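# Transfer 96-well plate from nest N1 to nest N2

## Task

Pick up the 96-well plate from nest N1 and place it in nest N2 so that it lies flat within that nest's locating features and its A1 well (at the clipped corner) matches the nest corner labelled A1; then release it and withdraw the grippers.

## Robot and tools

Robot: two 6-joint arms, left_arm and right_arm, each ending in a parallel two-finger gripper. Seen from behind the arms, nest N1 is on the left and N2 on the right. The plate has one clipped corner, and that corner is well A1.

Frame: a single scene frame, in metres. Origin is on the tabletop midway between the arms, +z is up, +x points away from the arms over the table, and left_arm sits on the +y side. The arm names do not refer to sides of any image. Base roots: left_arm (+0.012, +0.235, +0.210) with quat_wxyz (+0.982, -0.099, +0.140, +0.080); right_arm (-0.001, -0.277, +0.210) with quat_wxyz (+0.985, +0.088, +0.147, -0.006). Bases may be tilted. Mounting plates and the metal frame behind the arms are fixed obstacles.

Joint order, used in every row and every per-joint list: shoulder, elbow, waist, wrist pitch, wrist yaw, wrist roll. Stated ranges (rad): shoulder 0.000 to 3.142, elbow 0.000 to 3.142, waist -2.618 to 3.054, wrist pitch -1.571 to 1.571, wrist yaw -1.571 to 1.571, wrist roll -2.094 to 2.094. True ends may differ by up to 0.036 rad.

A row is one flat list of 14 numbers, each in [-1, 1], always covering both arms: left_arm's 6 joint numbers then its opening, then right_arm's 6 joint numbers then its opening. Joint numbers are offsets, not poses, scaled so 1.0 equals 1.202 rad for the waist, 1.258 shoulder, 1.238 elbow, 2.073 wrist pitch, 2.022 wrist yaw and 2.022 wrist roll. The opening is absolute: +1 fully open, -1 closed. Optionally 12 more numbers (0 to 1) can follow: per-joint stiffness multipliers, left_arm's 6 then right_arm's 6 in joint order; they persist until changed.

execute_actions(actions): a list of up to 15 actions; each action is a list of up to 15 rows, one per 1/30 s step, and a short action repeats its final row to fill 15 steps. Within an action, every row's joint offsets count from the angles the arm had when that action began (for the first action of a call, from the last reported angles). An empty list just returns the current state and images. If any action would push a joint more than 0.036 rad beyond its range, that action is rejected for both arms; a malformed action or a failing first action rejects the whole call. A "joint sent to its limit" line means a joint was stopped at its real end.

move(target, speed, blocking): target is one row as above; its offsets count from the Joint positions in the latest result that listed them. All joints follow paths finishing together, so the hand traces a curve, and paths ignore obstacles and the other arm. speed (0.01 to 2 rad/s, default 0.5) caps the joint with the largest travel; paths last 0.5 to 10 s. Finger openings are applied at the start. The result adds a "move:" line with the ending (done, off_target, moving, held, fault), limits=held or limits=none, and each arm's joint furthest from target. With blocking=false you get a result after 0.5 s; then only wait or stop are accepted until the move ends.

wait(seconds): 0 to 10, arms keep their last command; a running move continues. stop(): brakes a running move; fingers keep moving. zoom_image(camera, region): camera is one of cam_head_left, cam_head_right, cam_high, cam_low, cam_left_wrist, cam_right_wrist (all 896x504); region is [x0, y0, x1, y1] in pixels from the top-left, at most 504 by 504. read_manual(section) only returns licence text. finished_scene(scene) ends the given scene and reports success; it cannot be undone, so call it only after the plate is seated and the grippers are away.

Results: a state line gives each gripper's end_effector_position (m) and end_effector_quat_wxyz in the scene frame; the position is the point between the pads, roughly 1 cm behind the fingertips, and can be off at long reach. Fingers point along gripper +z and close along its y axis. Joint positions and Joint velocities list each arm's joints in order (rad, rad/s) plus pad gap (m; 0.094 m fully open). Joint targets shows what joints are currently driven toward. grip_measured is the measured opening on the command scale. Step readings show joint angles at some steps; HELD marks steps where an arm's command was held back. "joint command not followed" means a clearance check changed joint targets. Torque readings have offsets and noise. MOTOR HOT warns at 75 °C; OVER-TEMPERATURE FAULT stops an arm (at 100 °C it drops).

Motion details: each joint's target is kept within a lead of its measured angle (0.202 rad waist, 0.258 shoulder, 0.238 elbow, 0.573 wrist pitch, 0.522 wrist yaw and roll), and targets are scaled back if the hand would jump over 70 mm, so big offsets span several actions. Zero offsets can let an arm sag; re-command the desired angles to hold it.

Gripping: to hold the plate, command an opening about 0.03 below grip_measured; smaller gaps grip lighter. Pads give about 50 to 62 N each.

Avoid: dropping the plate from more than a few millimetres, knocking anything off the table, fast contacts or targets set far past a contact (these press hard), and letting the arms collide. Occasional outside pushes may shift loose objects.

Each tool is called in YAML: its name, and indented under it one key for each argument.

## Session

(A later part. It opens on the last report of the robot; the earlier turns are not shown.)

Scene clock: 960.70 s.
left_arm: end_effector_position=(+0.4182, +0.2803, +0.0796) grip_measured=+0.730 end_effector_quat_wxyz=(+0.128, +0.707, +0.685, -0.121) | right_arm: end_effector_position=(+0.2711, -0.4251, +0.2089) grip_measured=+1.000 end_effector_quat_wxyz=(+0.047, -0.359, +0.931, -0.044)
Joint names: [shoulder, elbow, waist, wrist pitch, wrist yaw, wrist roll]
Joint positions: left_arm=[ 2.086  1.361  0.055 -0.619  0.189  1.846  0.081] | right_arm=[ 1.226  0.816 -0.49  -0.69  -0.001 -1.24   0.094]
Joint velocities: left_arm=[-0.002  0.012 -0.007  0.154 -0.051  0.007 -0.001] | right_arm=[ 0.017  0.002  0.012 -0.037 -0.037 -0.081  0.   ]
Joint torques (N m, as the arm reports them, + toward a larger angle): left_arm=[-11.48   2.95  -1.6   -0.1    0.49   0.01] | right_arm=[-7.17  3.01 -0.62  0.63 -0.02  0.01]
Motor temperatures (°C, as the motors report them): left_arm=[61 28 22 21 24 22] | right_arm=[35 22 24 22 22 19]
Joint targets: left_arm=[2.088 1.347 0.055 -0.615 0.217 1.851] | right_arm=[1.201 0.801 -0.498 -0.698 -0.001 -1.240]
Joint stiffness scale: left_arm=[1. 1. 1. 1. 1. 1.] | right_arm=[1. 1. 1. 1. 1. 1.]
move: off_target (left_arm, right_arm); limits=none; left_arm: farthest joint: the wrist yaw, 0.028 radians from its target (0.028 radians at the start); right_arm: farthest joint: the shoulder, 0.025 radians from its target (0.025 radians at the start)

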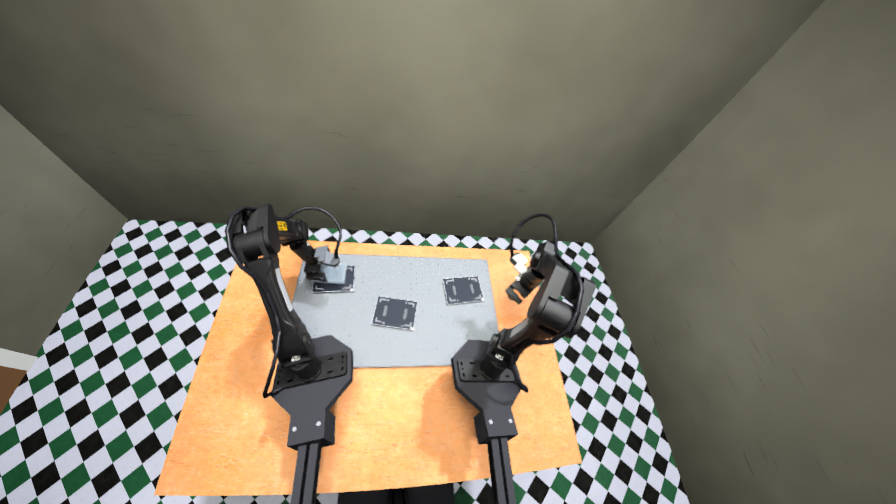

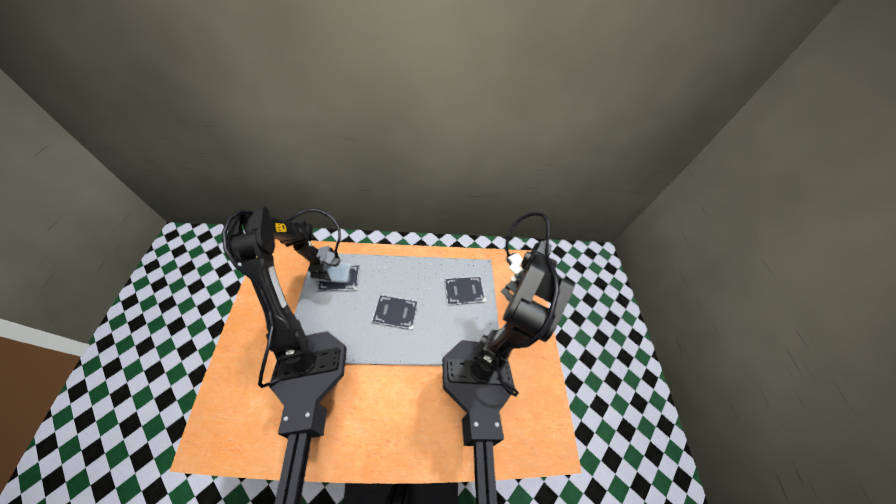

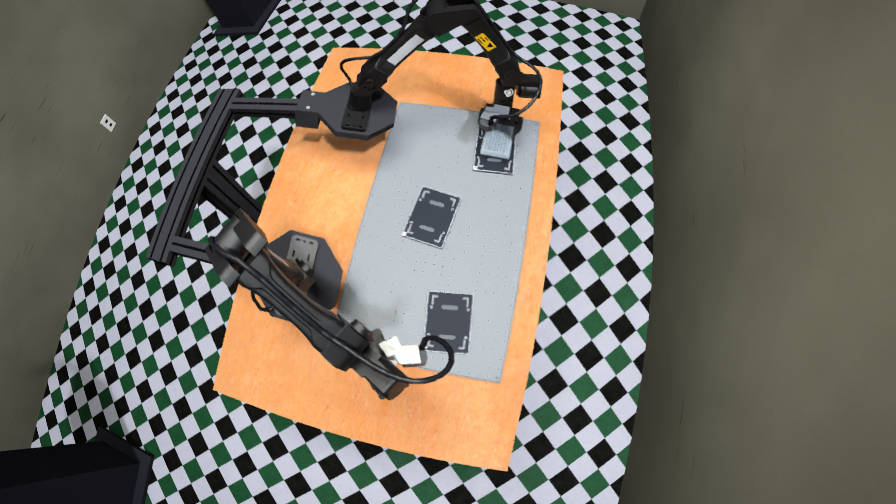

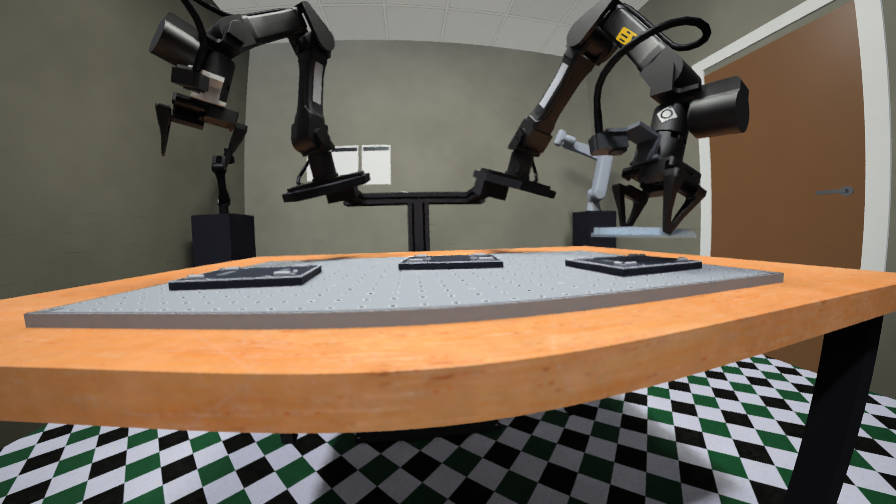

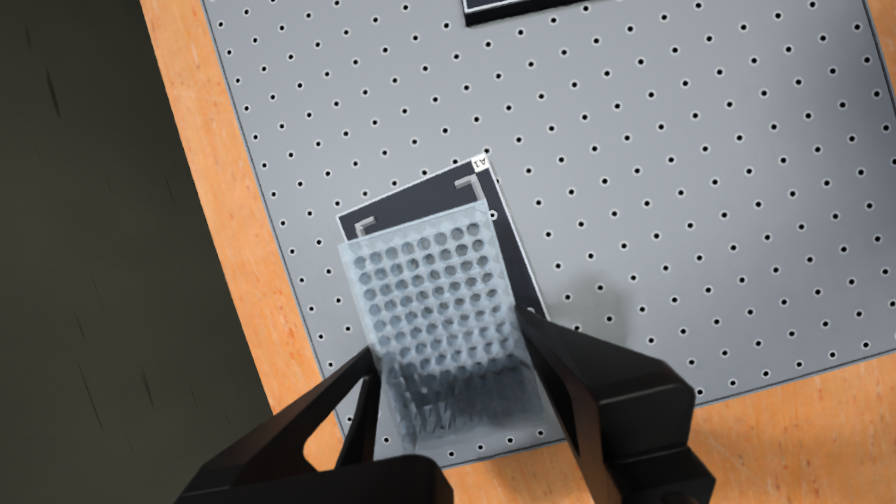

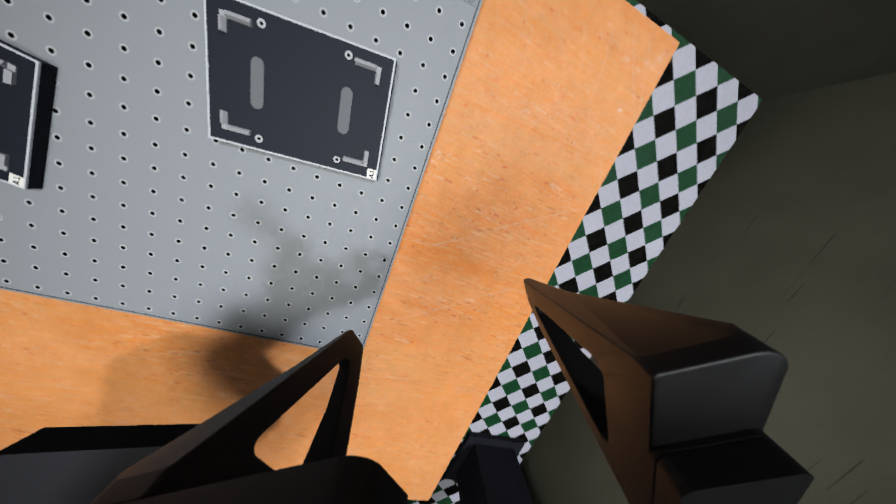

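move:
  target: [0.0167,-0.0485,0.0158,0.0482,0.0198,-0.0495,0.685,-0.02,-0.012,-0.007,-0.004,0,0,1]
  speed: 0.08

zoom_image:
  camera: "cam_left_wrist"
  region: [300,140,580,340]

zoom_image:
  camera: "cam_low"
  region: [540,190,760,300]

Scene clock: 1013.67 s.
left_arm: end_effector_position=(+0.4187, +0.2809, +0.0658) grip_measured=+0.730 end_effector_quat_wxyz=(+0.136, +0.671, +0.720, -0.114) | right_arm: end_effector_position=(+0.2711, -0.4251, +0.2089) grip_measured=+1.000 end_effector_quat_wxyz=(+0.047, -0.359, +0.931, -0.044)
Joint names: [shoulder, elbow, waist, wrist pitch, wrist yaw, wrist roll]
Joint positions: left_arm=[ 2.101  1.316  0.065 -0.523  0.201  1.752  0.081] | right_arm=[ 1.226  0.816 -0.49  -0.69  -0.001 -1.24   0.094]
Joint velocities: left_arm=[-0.012 -0.007 -0.012 -0.066  0.007 -0.022 -0.   ] | right_arm=[ 0.017  0.002 -0.002 -0.007  0.066 -0.007  0.   ]
Joint torques (N m, as the arm reports them, + toward a larger angle): left_arm=[-11.13   2.61  -0.91  -0.04   0.5   -0.09] | right_arm=[-7.16  3.02 -0.58  0.63 -0.01  0.02]
Motor temperatures (°C, as the motors report them): left_arm=[56 27 22 21 24 22] | right_arm=[34 22 24 22 22 19]
Joint targets: left_arm=[2.107 1.300 0.073 -0.519 0.229 1.745] | right_arm=[1.201 0.801 -0.498 -0.698 -0.001 -1.240]
Joint stiffness scale: left_arm=[1. 1. 1. 1. 1. 1.] | right_arm=[1. 1. 1. 1. 1. 1.]
move: off_target (left_arm, right_arm); limits=none; left_arm: farthest joint: the wrist yaw, 0.028 radians from its target (0.040 radians at the start); right_arm: farthest joint: the shoulder, 0.025 radians from its target (0.025 radians at the start)

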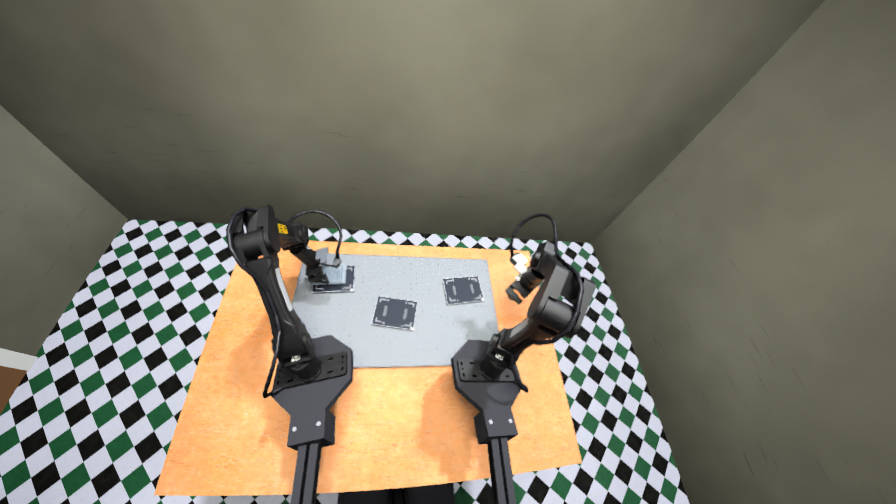

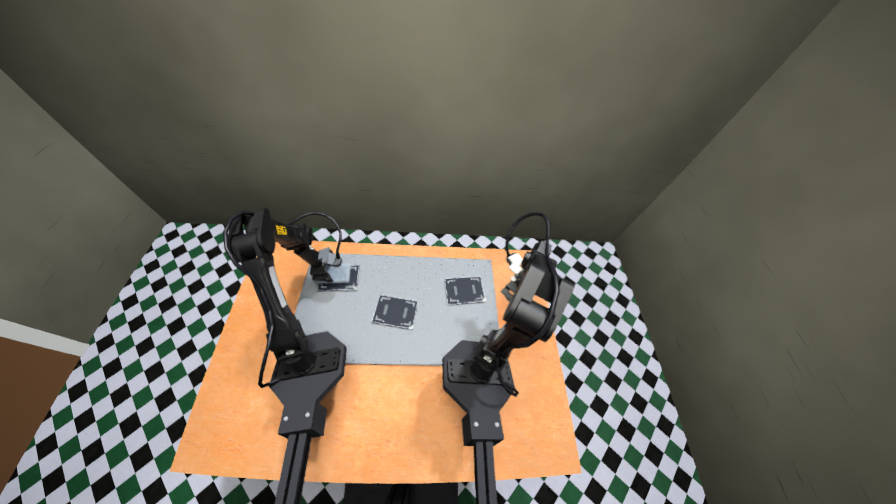

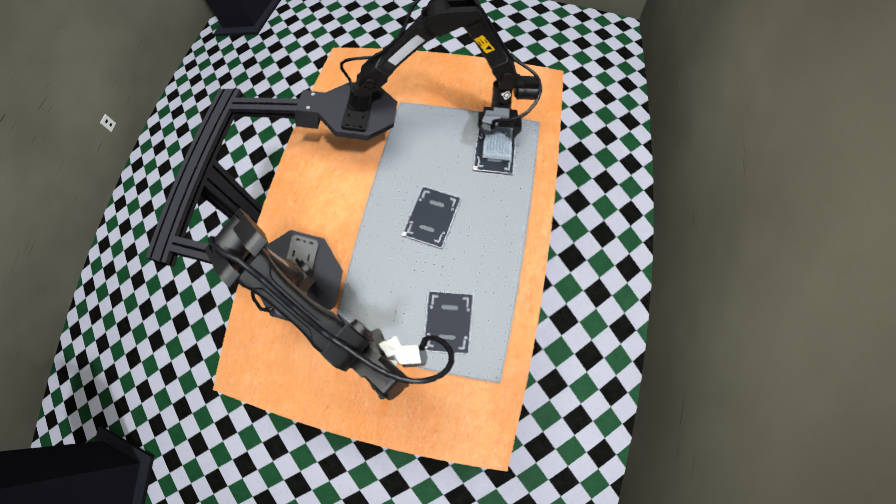

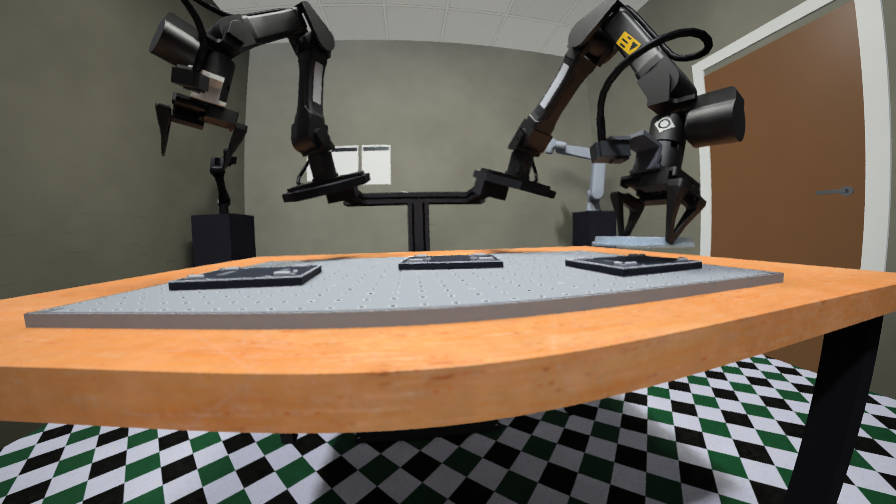

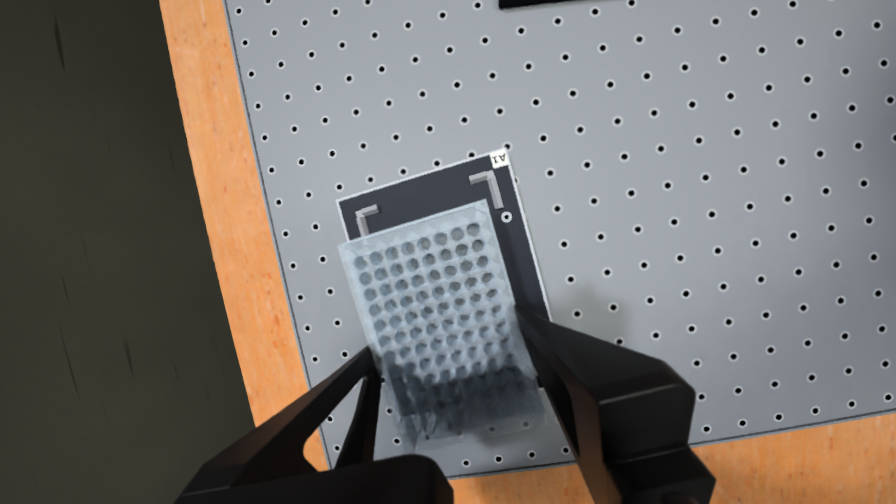

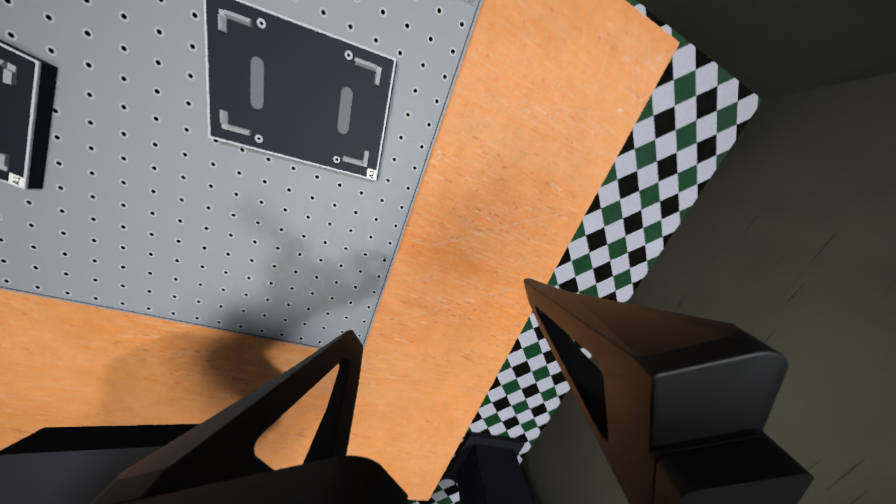

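Region (300, 140, 580, 340) of cam_left_wrist's 896x504 image, scaled by 1.800, with more detail than that image has; it fills the top 360 rows of this view, and the rest is white.

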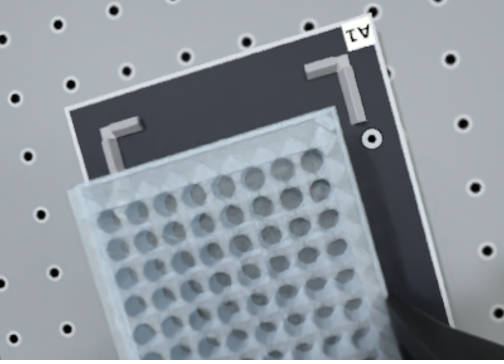

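Region (540, 190, 760, 300) of cam_low's 896x504 image, scaled by 2.291, with more detail than that image has.

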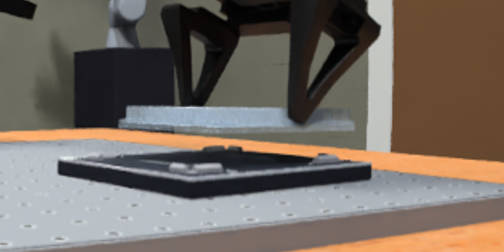

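move:
  target: [0.0254,-0.0129,0.010,0.015,0.0138,-0.0035,0.685,-0.02,-0.012,-0.007,-0.004,0,0,1]
  speed: 0.04

zoom_image:
  camera: "cam_left_wrist"
  region: [300,140,580,340]

zoom_image:
  camera: "cam_low"
  region: [540,190,760,300]

Scene clock: 1059.37 s.
left_arm: end_effector_position=(+0.4191, +0.2795, +0.0569) grip_measured=+0.730 end_effector_quat_wxyz=(+0.136, +0.670, +0.721, -0.113) | right_arm: end_effector_position=(+0.2711, -0.4251, +0.2089) grip_measured=+1.000 end_effector_quat_wxyz=(+0.047, -0.359, +0.931, -0.044)
Joint names: [shoulder, elbow, waist, wrist pitch, wrist yaw, wrist roll]
Joint positions: left_arm=[ 2.126  1.316  0.065 -0.496  0.201  1.751  0.081] | right_arm=[ 1.226  0.816 -0.49  -0.69  -0.001 -1.24   0.094]
Joint velocities: left_arm=[-0.012 -0.017 -0.017 -0.007 -0.007 -0.051  0.001] | right_arm=[-0.012 -0.002  0.002  0.066 -0.051  0.037  0.   ]
Joint torques (N m, as the arm reports them, + toward a larger angle): left_arm=[-11.07   2.46  -0.61  -0.02   0.49  -0.1 ] | right_arm=[-7.18  3.   -0.59  0.64 -0.02  0.03]
Motor temperatures (°C, as the motors report them): left_arm=[55 26 21 21 24 22] | right_arm=[34 22 24 22 22 19]
Joint targets: left_arm=[2.133 1.300 0.077 -0.492 0.229 1.745] | right_arm=[1.201 0.801 -0.498 -0.698 -0.001 -1.240]
Joint stiffness scale: left_arm=[1. 1. 1. 1. 1. 1.] | right_arm=[1. 1. 1. 1. 1. 1.]
move: off_target (left_arm, right_arm); limits=none; left_arm: farthest joint: the wrist yaw, 0.028 radians from its target (0.028 radians at the start); right_arm: farthest joint: the shoulder, 0.025 radians from its target (0.025 radians at the start)

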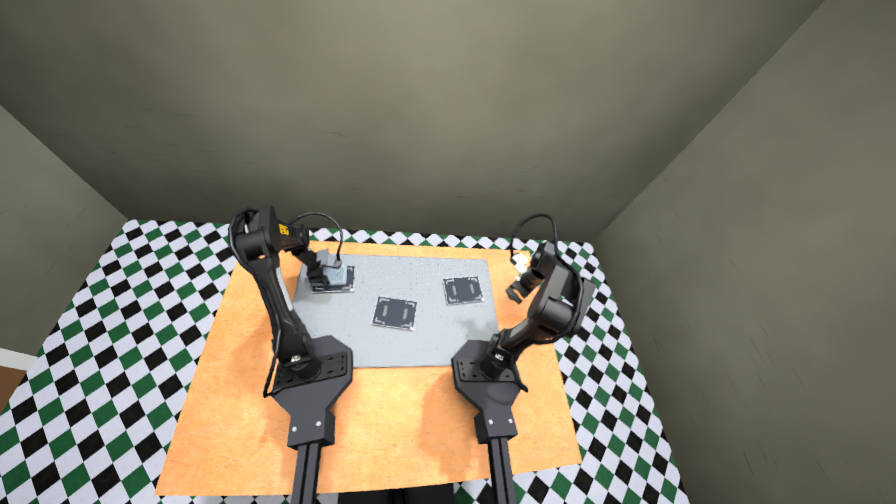

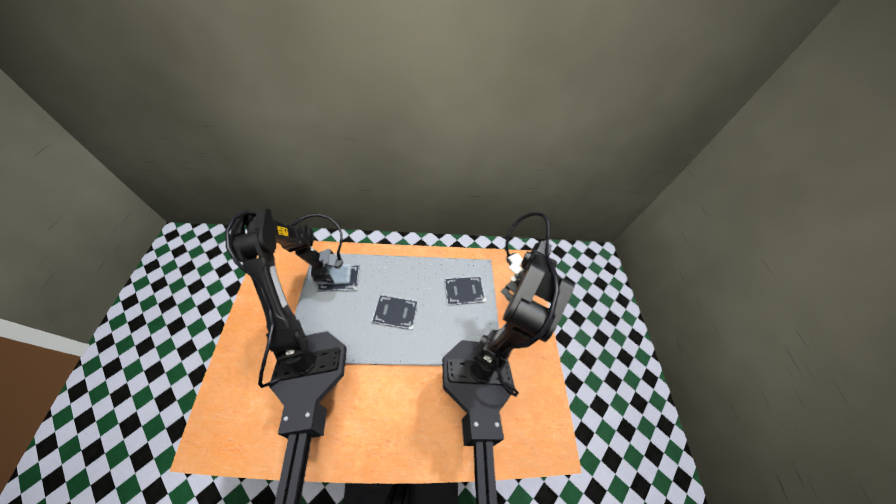

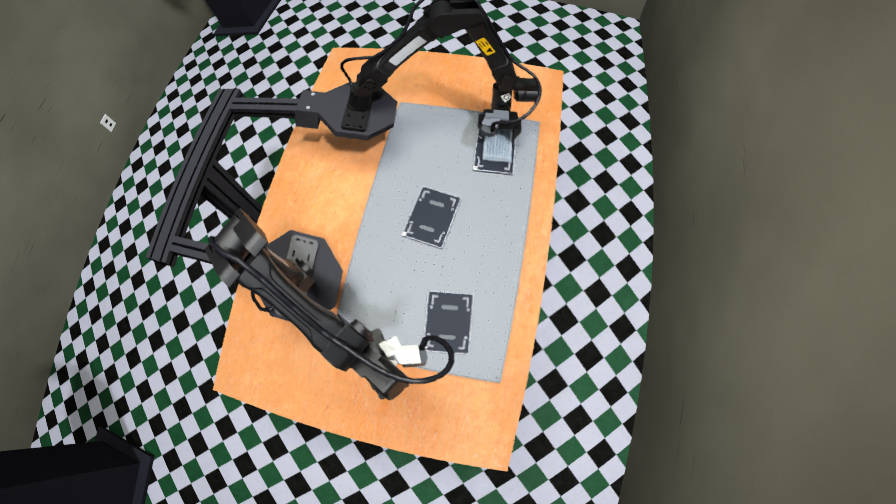

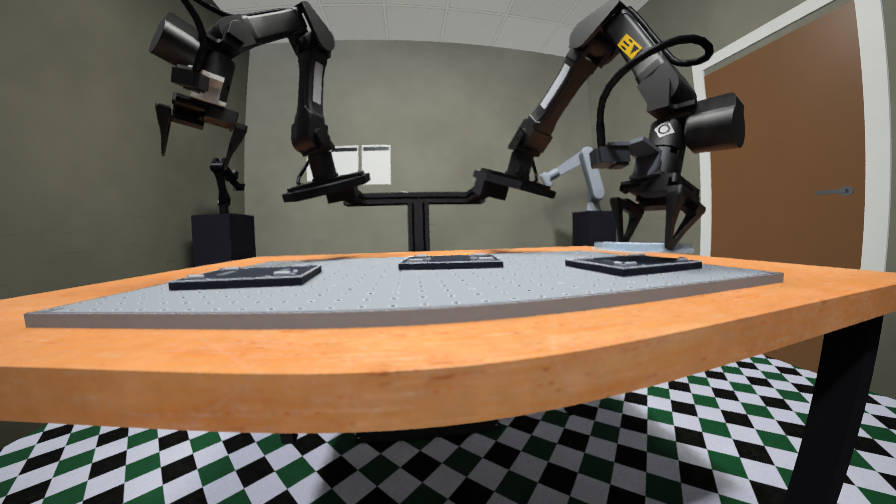

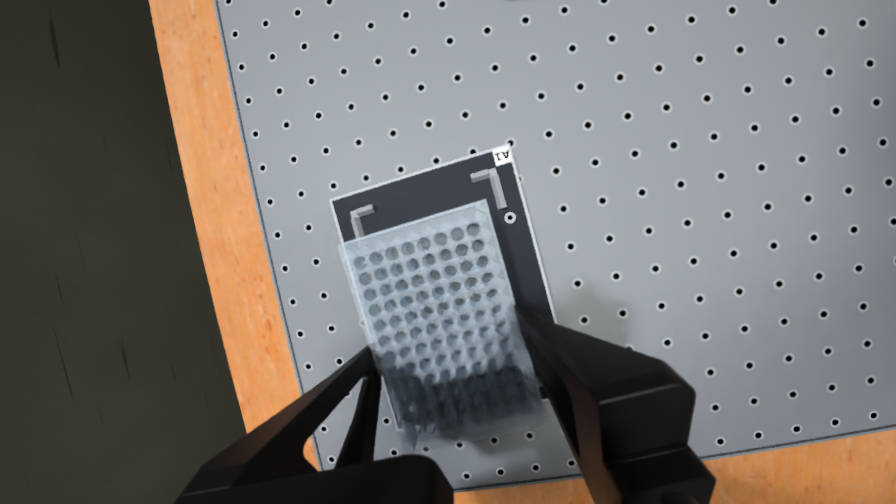

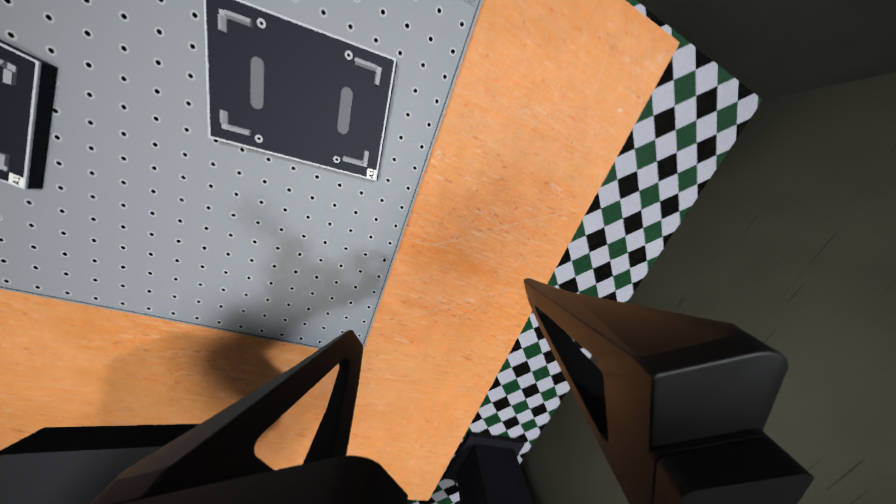

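Region (300, 140, 580, 340) of cam_left_wrist's 896x504 image, scaled by 1.800, with more detail than that image has; it fills the top 360 rows of this view, and the rest is white.

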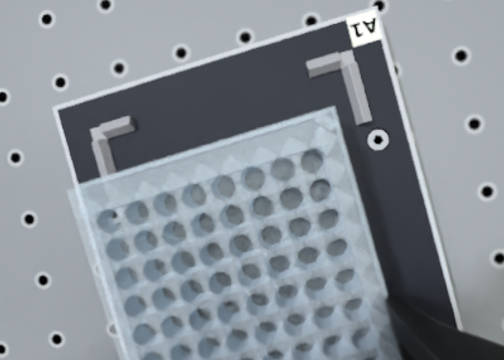

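Region (540, 190, 760, 300) of cam_low's 896x504 image, scaled by 2.291, with more detail than that image has.

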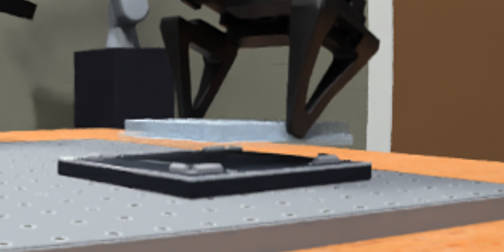

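zoom_image:
  camera: "cam_high"
  region: [455,95,545,185]

zoom_image:
  camera: "cam_low"
  region: [560,225,720,290]

Region (455, 95, 545, 185) of cam_high's 896x504 image, scaled by 5.600, with more detail than that image has.

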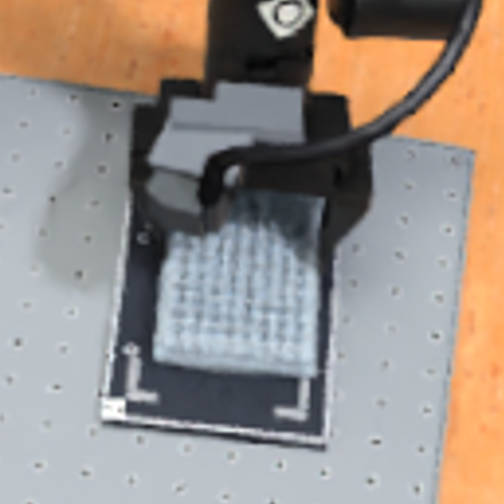

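Region (560, 225, 720, 290) of cam_low's 896x504 image, scaled by 3.150, with more detail than that image has; it fills the top 205 rows of this view, and the rest is white.

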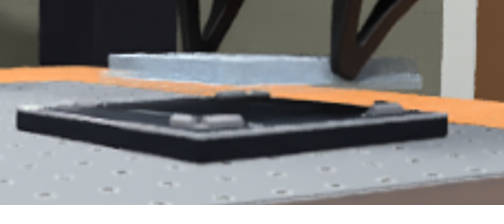

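move:
  target: [-0.032,-0.049,-0.0275,0.015,-0.0163,-0.0143,0.685,-0.02,-0.012,-0.007,-0.004,0,0,1]
  speed: 0.05

zoom_image:
  camera: "cam_left_wrist"
  region: [300,140,580,340]

zoom_image:
  camera: "cam_low"
  region: [560,225,720,290]

Scene clock: 1138.20 s.
left_arm: end_effector_position=(+0.4104, +0.2756, +0.0546) grip_measured=+0.730 end_effector_quat_wxyz=(+0.122, +0.670, +0.724, -0.108) | right_arm: end_effector_position=(+0.2711, -0.4251, +0.2089) grip_measured=+1.000 end_effector_quat_wxyz=(+0.047, -0.359, +0.931, -0.044)
Joint names: [shoulder, elbow, waist, wrist pitch, wrist yaw, wrist roll]
Joint positions: left_arm=[ 2.111  1.272  0.049 -0.47   0.167  1.729  0.081] | right_arm=[ 1.226  0.816 -0.49  -0.69  -0.001 -1.24   0.094]
Joint velocities: left_arm=[ 0.002 -0.002 -0.007  0.007  0.007  0.007  0.   ] | right_arm=[ 0.002  0.007  0.002 -0.007 -0.037 -0.007  0.   ]
Joint torques (N m, as the arm reports them, + toward a larger angle): left_arm=[-13.55   2.27  -2.94  -0.03   0.18  -0.09] | right_arm=[-7.22  3.03 -0.63  0.64 -0.01  0.02]
Motor temperatures (°C, as the motors report them): left_arm=[55 26 21 20 24 22] | right_arm=[34 22 24 22 22 19]
Joint targets: left_arm=[2.085 1.255 0.032 -0.465 0.168 1.722] | right_arm=[1.201 0.801 -0.498 -0.698 -0.001 -1.240]
Joint stiffness scale: left_arm=[1. 1. 1. 1. 1. 1.] | right_arm=[1. 1. 1. 1. 1. 1.]
move: off_target (left_arm, right_arm); limits=none; left_arm: farthest joint: the shoulder, 0.025 radians from its target (0.040 radians at the start); right_arm: farthest joint: the shoulder, 0.025 radians from its target (0.025 radians at the start)

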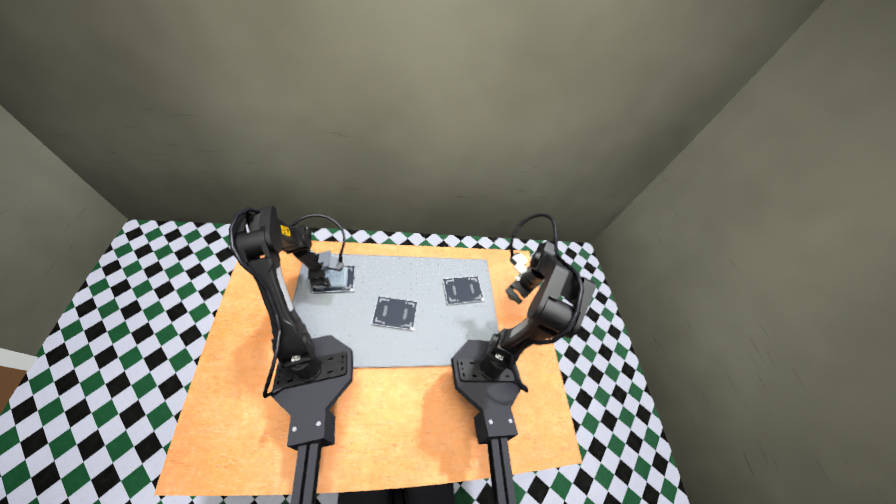

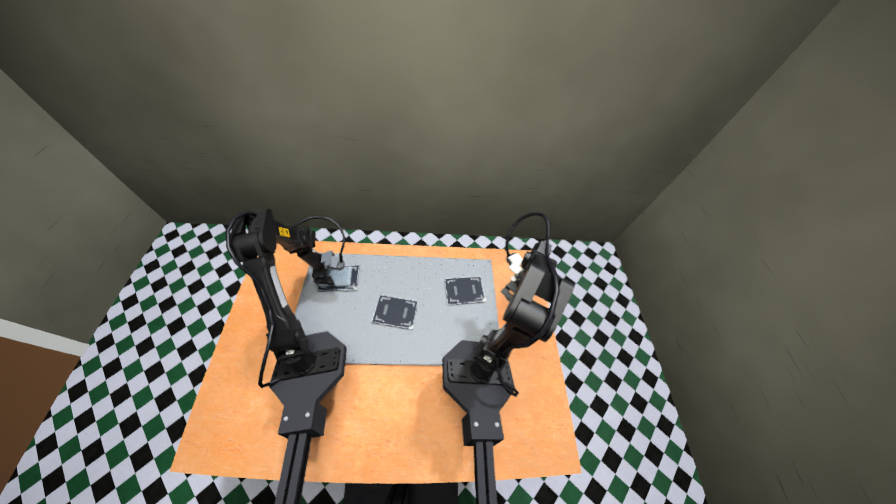

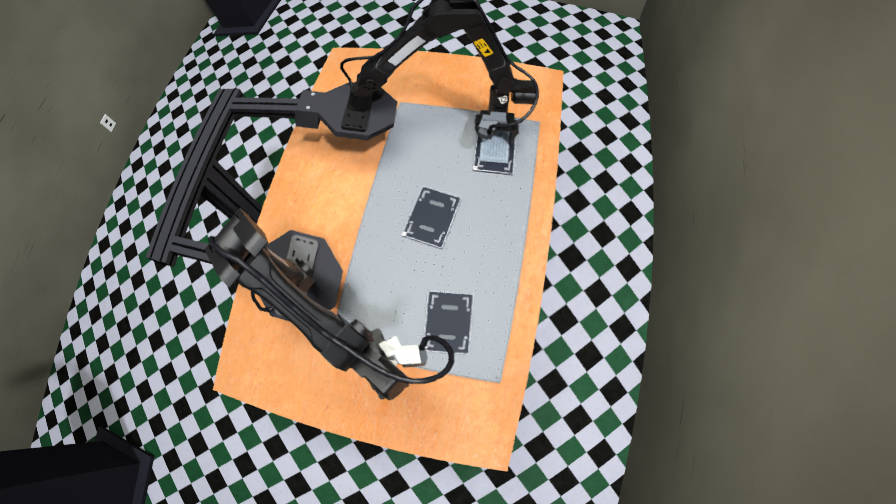

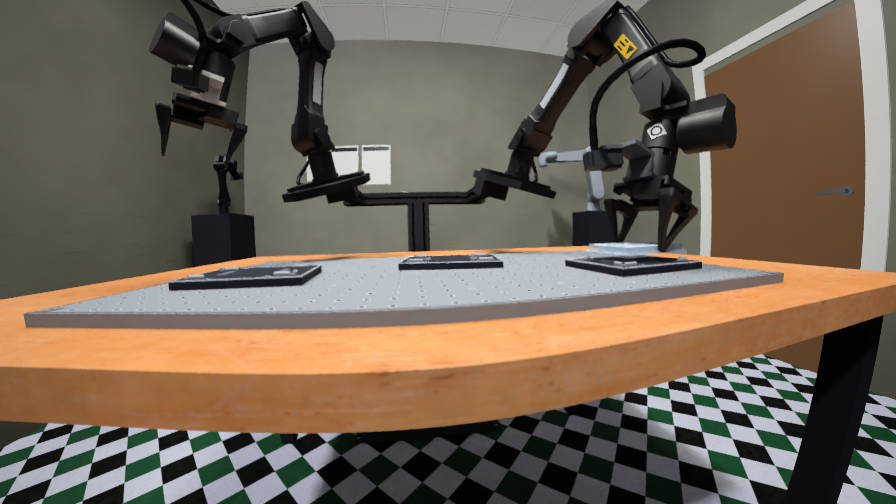

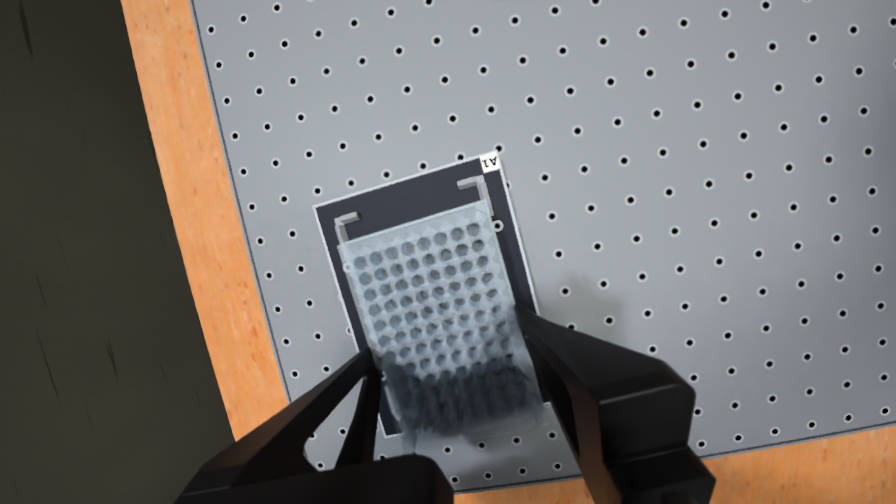

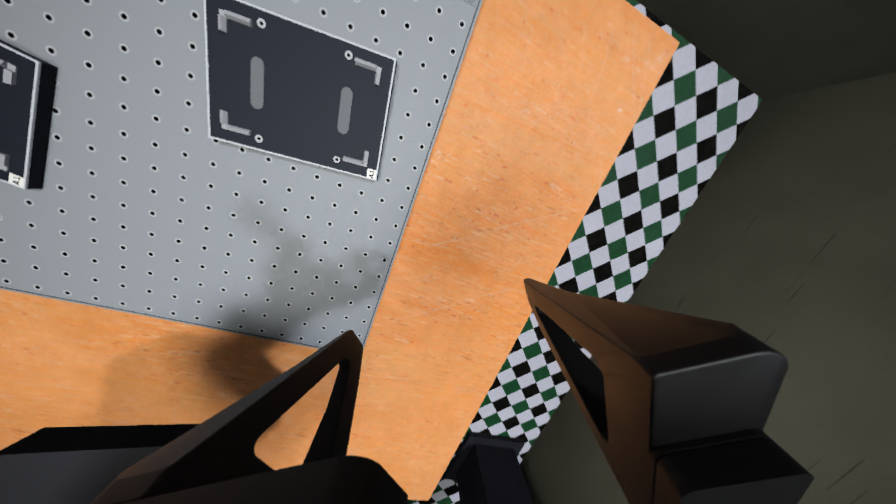

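Region (300, 140, 580, 340) of cam_left_wrist's 896x504 image, scaled by 1.800, with more detail than that image has; it fills the top 360 rows of this view, and the rest is white.

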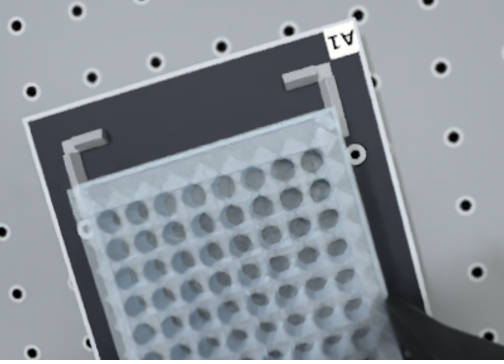

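Region (560, 225, 720, 290) of cam_low's 896x504 image, scaled by 3.150, with more detail than that image has; it fills the top 205 rows of this view, and the rest is white.

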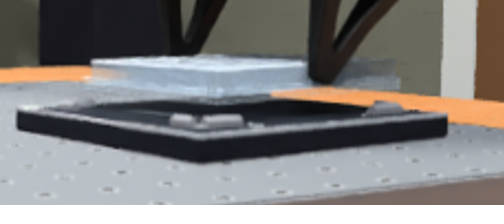

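move:
  target: [-0.0207,-0.0137,-0.0196,0.0024,0.0282,-0.0065,0.685,-0.02,-0.012,-0.007,-0.004,0,0,1]
  speed: 0.04

zoom_image:
  camera: "cam_left_wrist"
  region: [300,140,580,340]

zoom_image:
  camera: "cam_low"
  region: [560,225,720,290]

Scene clock: 1156.17 s.
left_arm: end_effector_position=(+0.4122, +0.2677, +0.0569) grip_measured=+0.730 end_effector_quat_wxyz=(+0.134, +0.668, +0.722, -0.117) | right_arm: end_effector_position=(+0.2711, -0.4251, +0.2089) grip_measured=+1.000 end_effector_quat_wxyz=(+0.047, -0.359, +0.931, -0.044)
Joint names: [shoulder, elbow, waist, wrist pitch, wrist yaw, wrist roll]
Joint positions: left_arm=[ 2.111  1.272  0.041 -0.469  0.196  1.722  0.081] | right_arm=[ 1.226  0.816 -0.49  -0.69  -0.001 -1.24   0.094]
Joint velocities: left_arm=[ 0.002 -0.012  0.007  0.037 -0.051 -0.066  0.   ] | right_arm=[ 0.002 -0.012 -0.017  0.007 -0.007 -0.022  0.   ]
Joint torques (N m, as the arm reports them, + toward a larger angle): left_arm=[-13.59   2.27  -2.89  -0.02   0.49  -0.09] | right_arm=[-7.19  3.02 -0.62  0.64 -0.02  0.02]
Motor temperatures (°C, as the motors report them): left_arm=[57 25 22 20 24 22] | right_arm=[34 22 24 22 22 19]
Joint targets: left_arm=[2.085 1.255 0.025 -0.465 0.224 1.716] | right_arm=[1.201 0.801 -0.498 -0.698 -0.001 -1.240]
Joint stiffness scale: left_arm=[1. 1. 1. 1. 1. 1.] | right_arm=[1. 1. 1. 1. 1. 1.]
move: off_target (left_arm, right_arm); limits=none; left_arm: farthest joint: the wrist yaw, 0.028 radians from its target (0.057 radians at the start); right_arm: farthest joint: the shoulder, 0.025 radians from its target (0.025 radians at the start)

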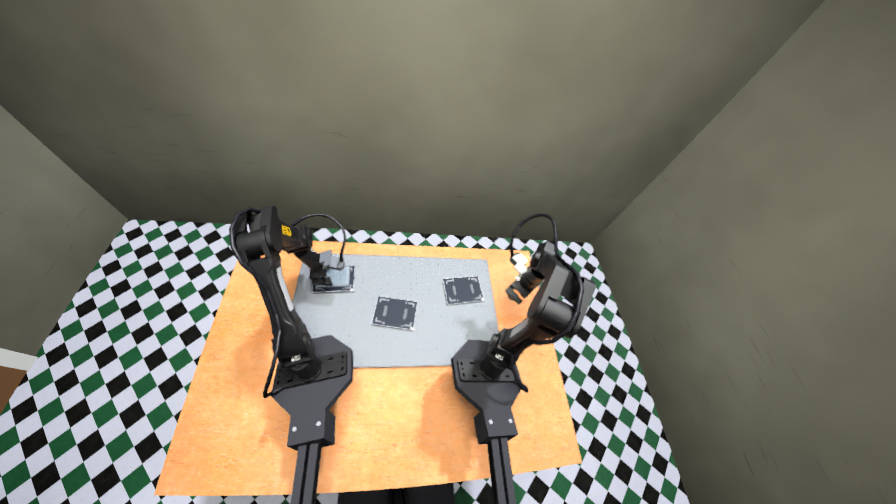

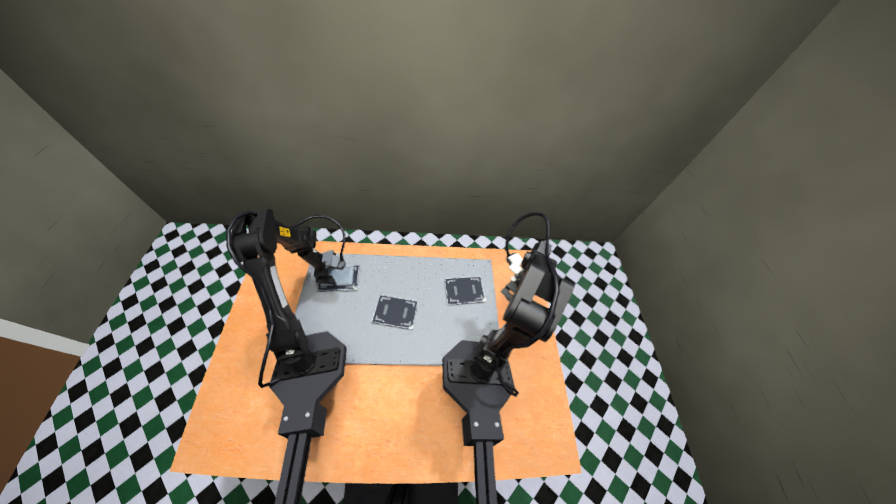

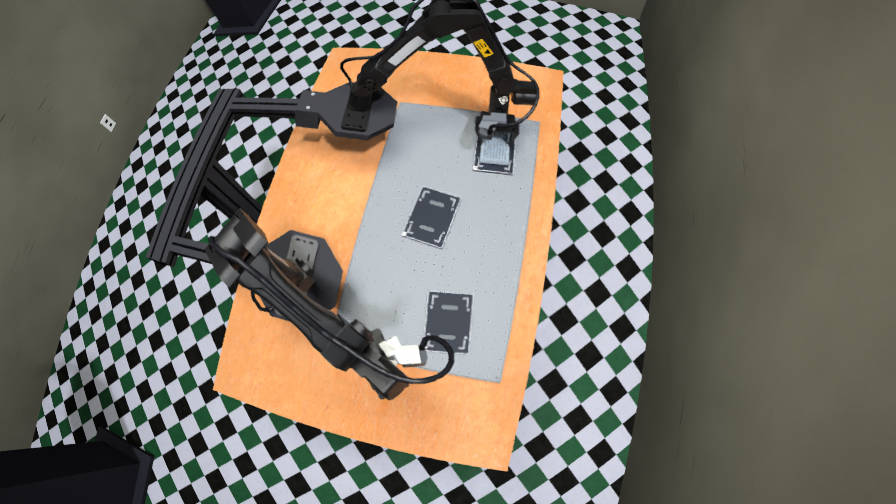

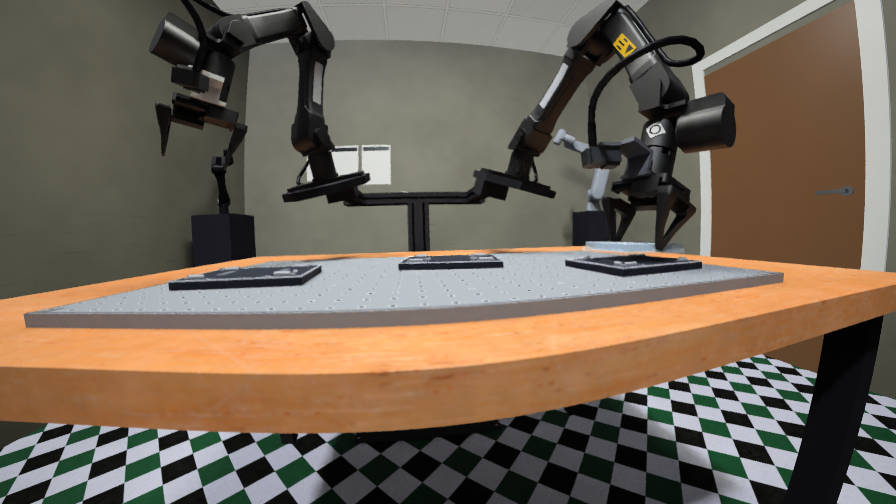

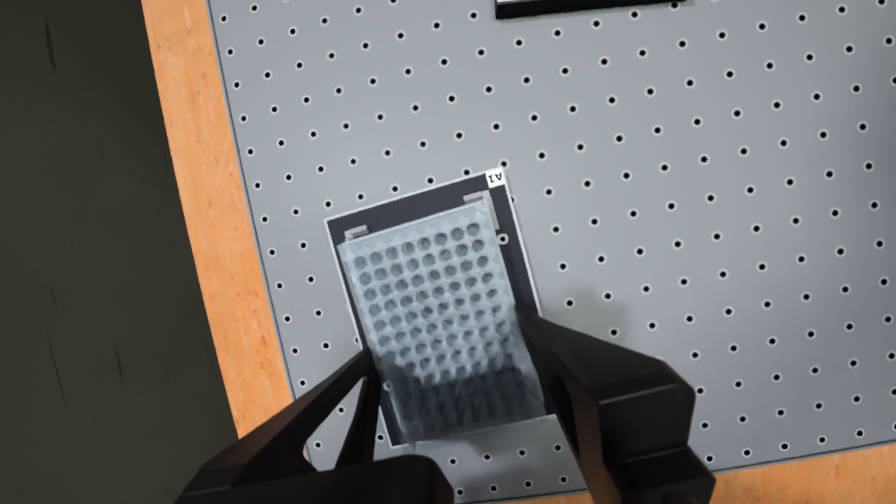

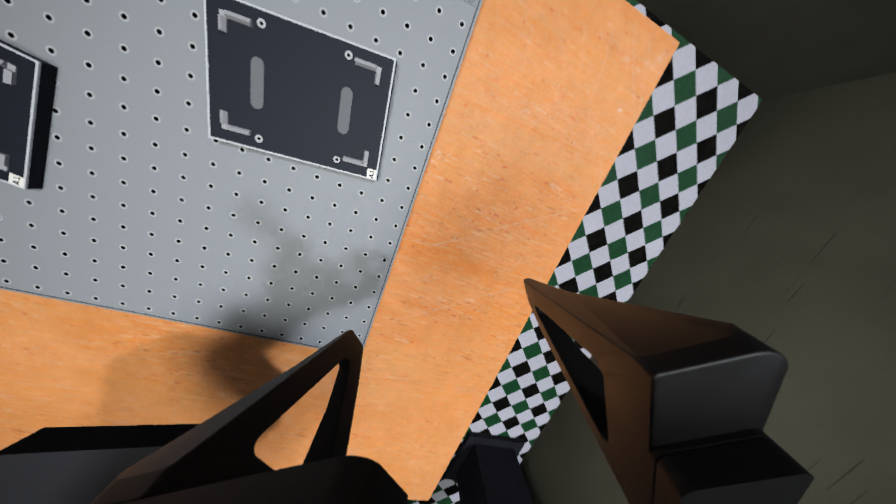

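Region (300, 140, 580, 340) of cam_left_wrist's 896x504 image, scaled by 1.800, with more detail than that image has; it fills the top 360 rows of this view, and the rest is white.

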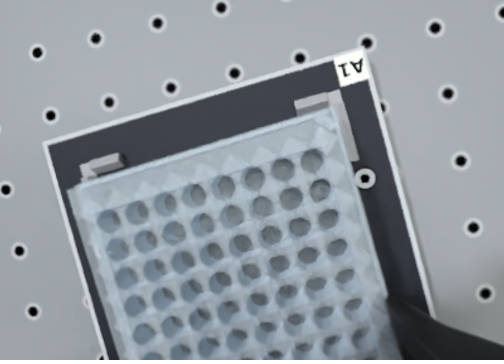

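Region (560, 225, 720, 290) of cam_low's 896x504 image, scaled by 3.150, with more detail than that image has; it fills the top 205 rows of this view, and the rest is white.

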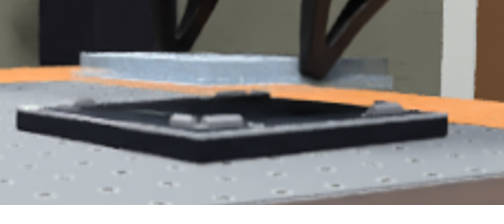

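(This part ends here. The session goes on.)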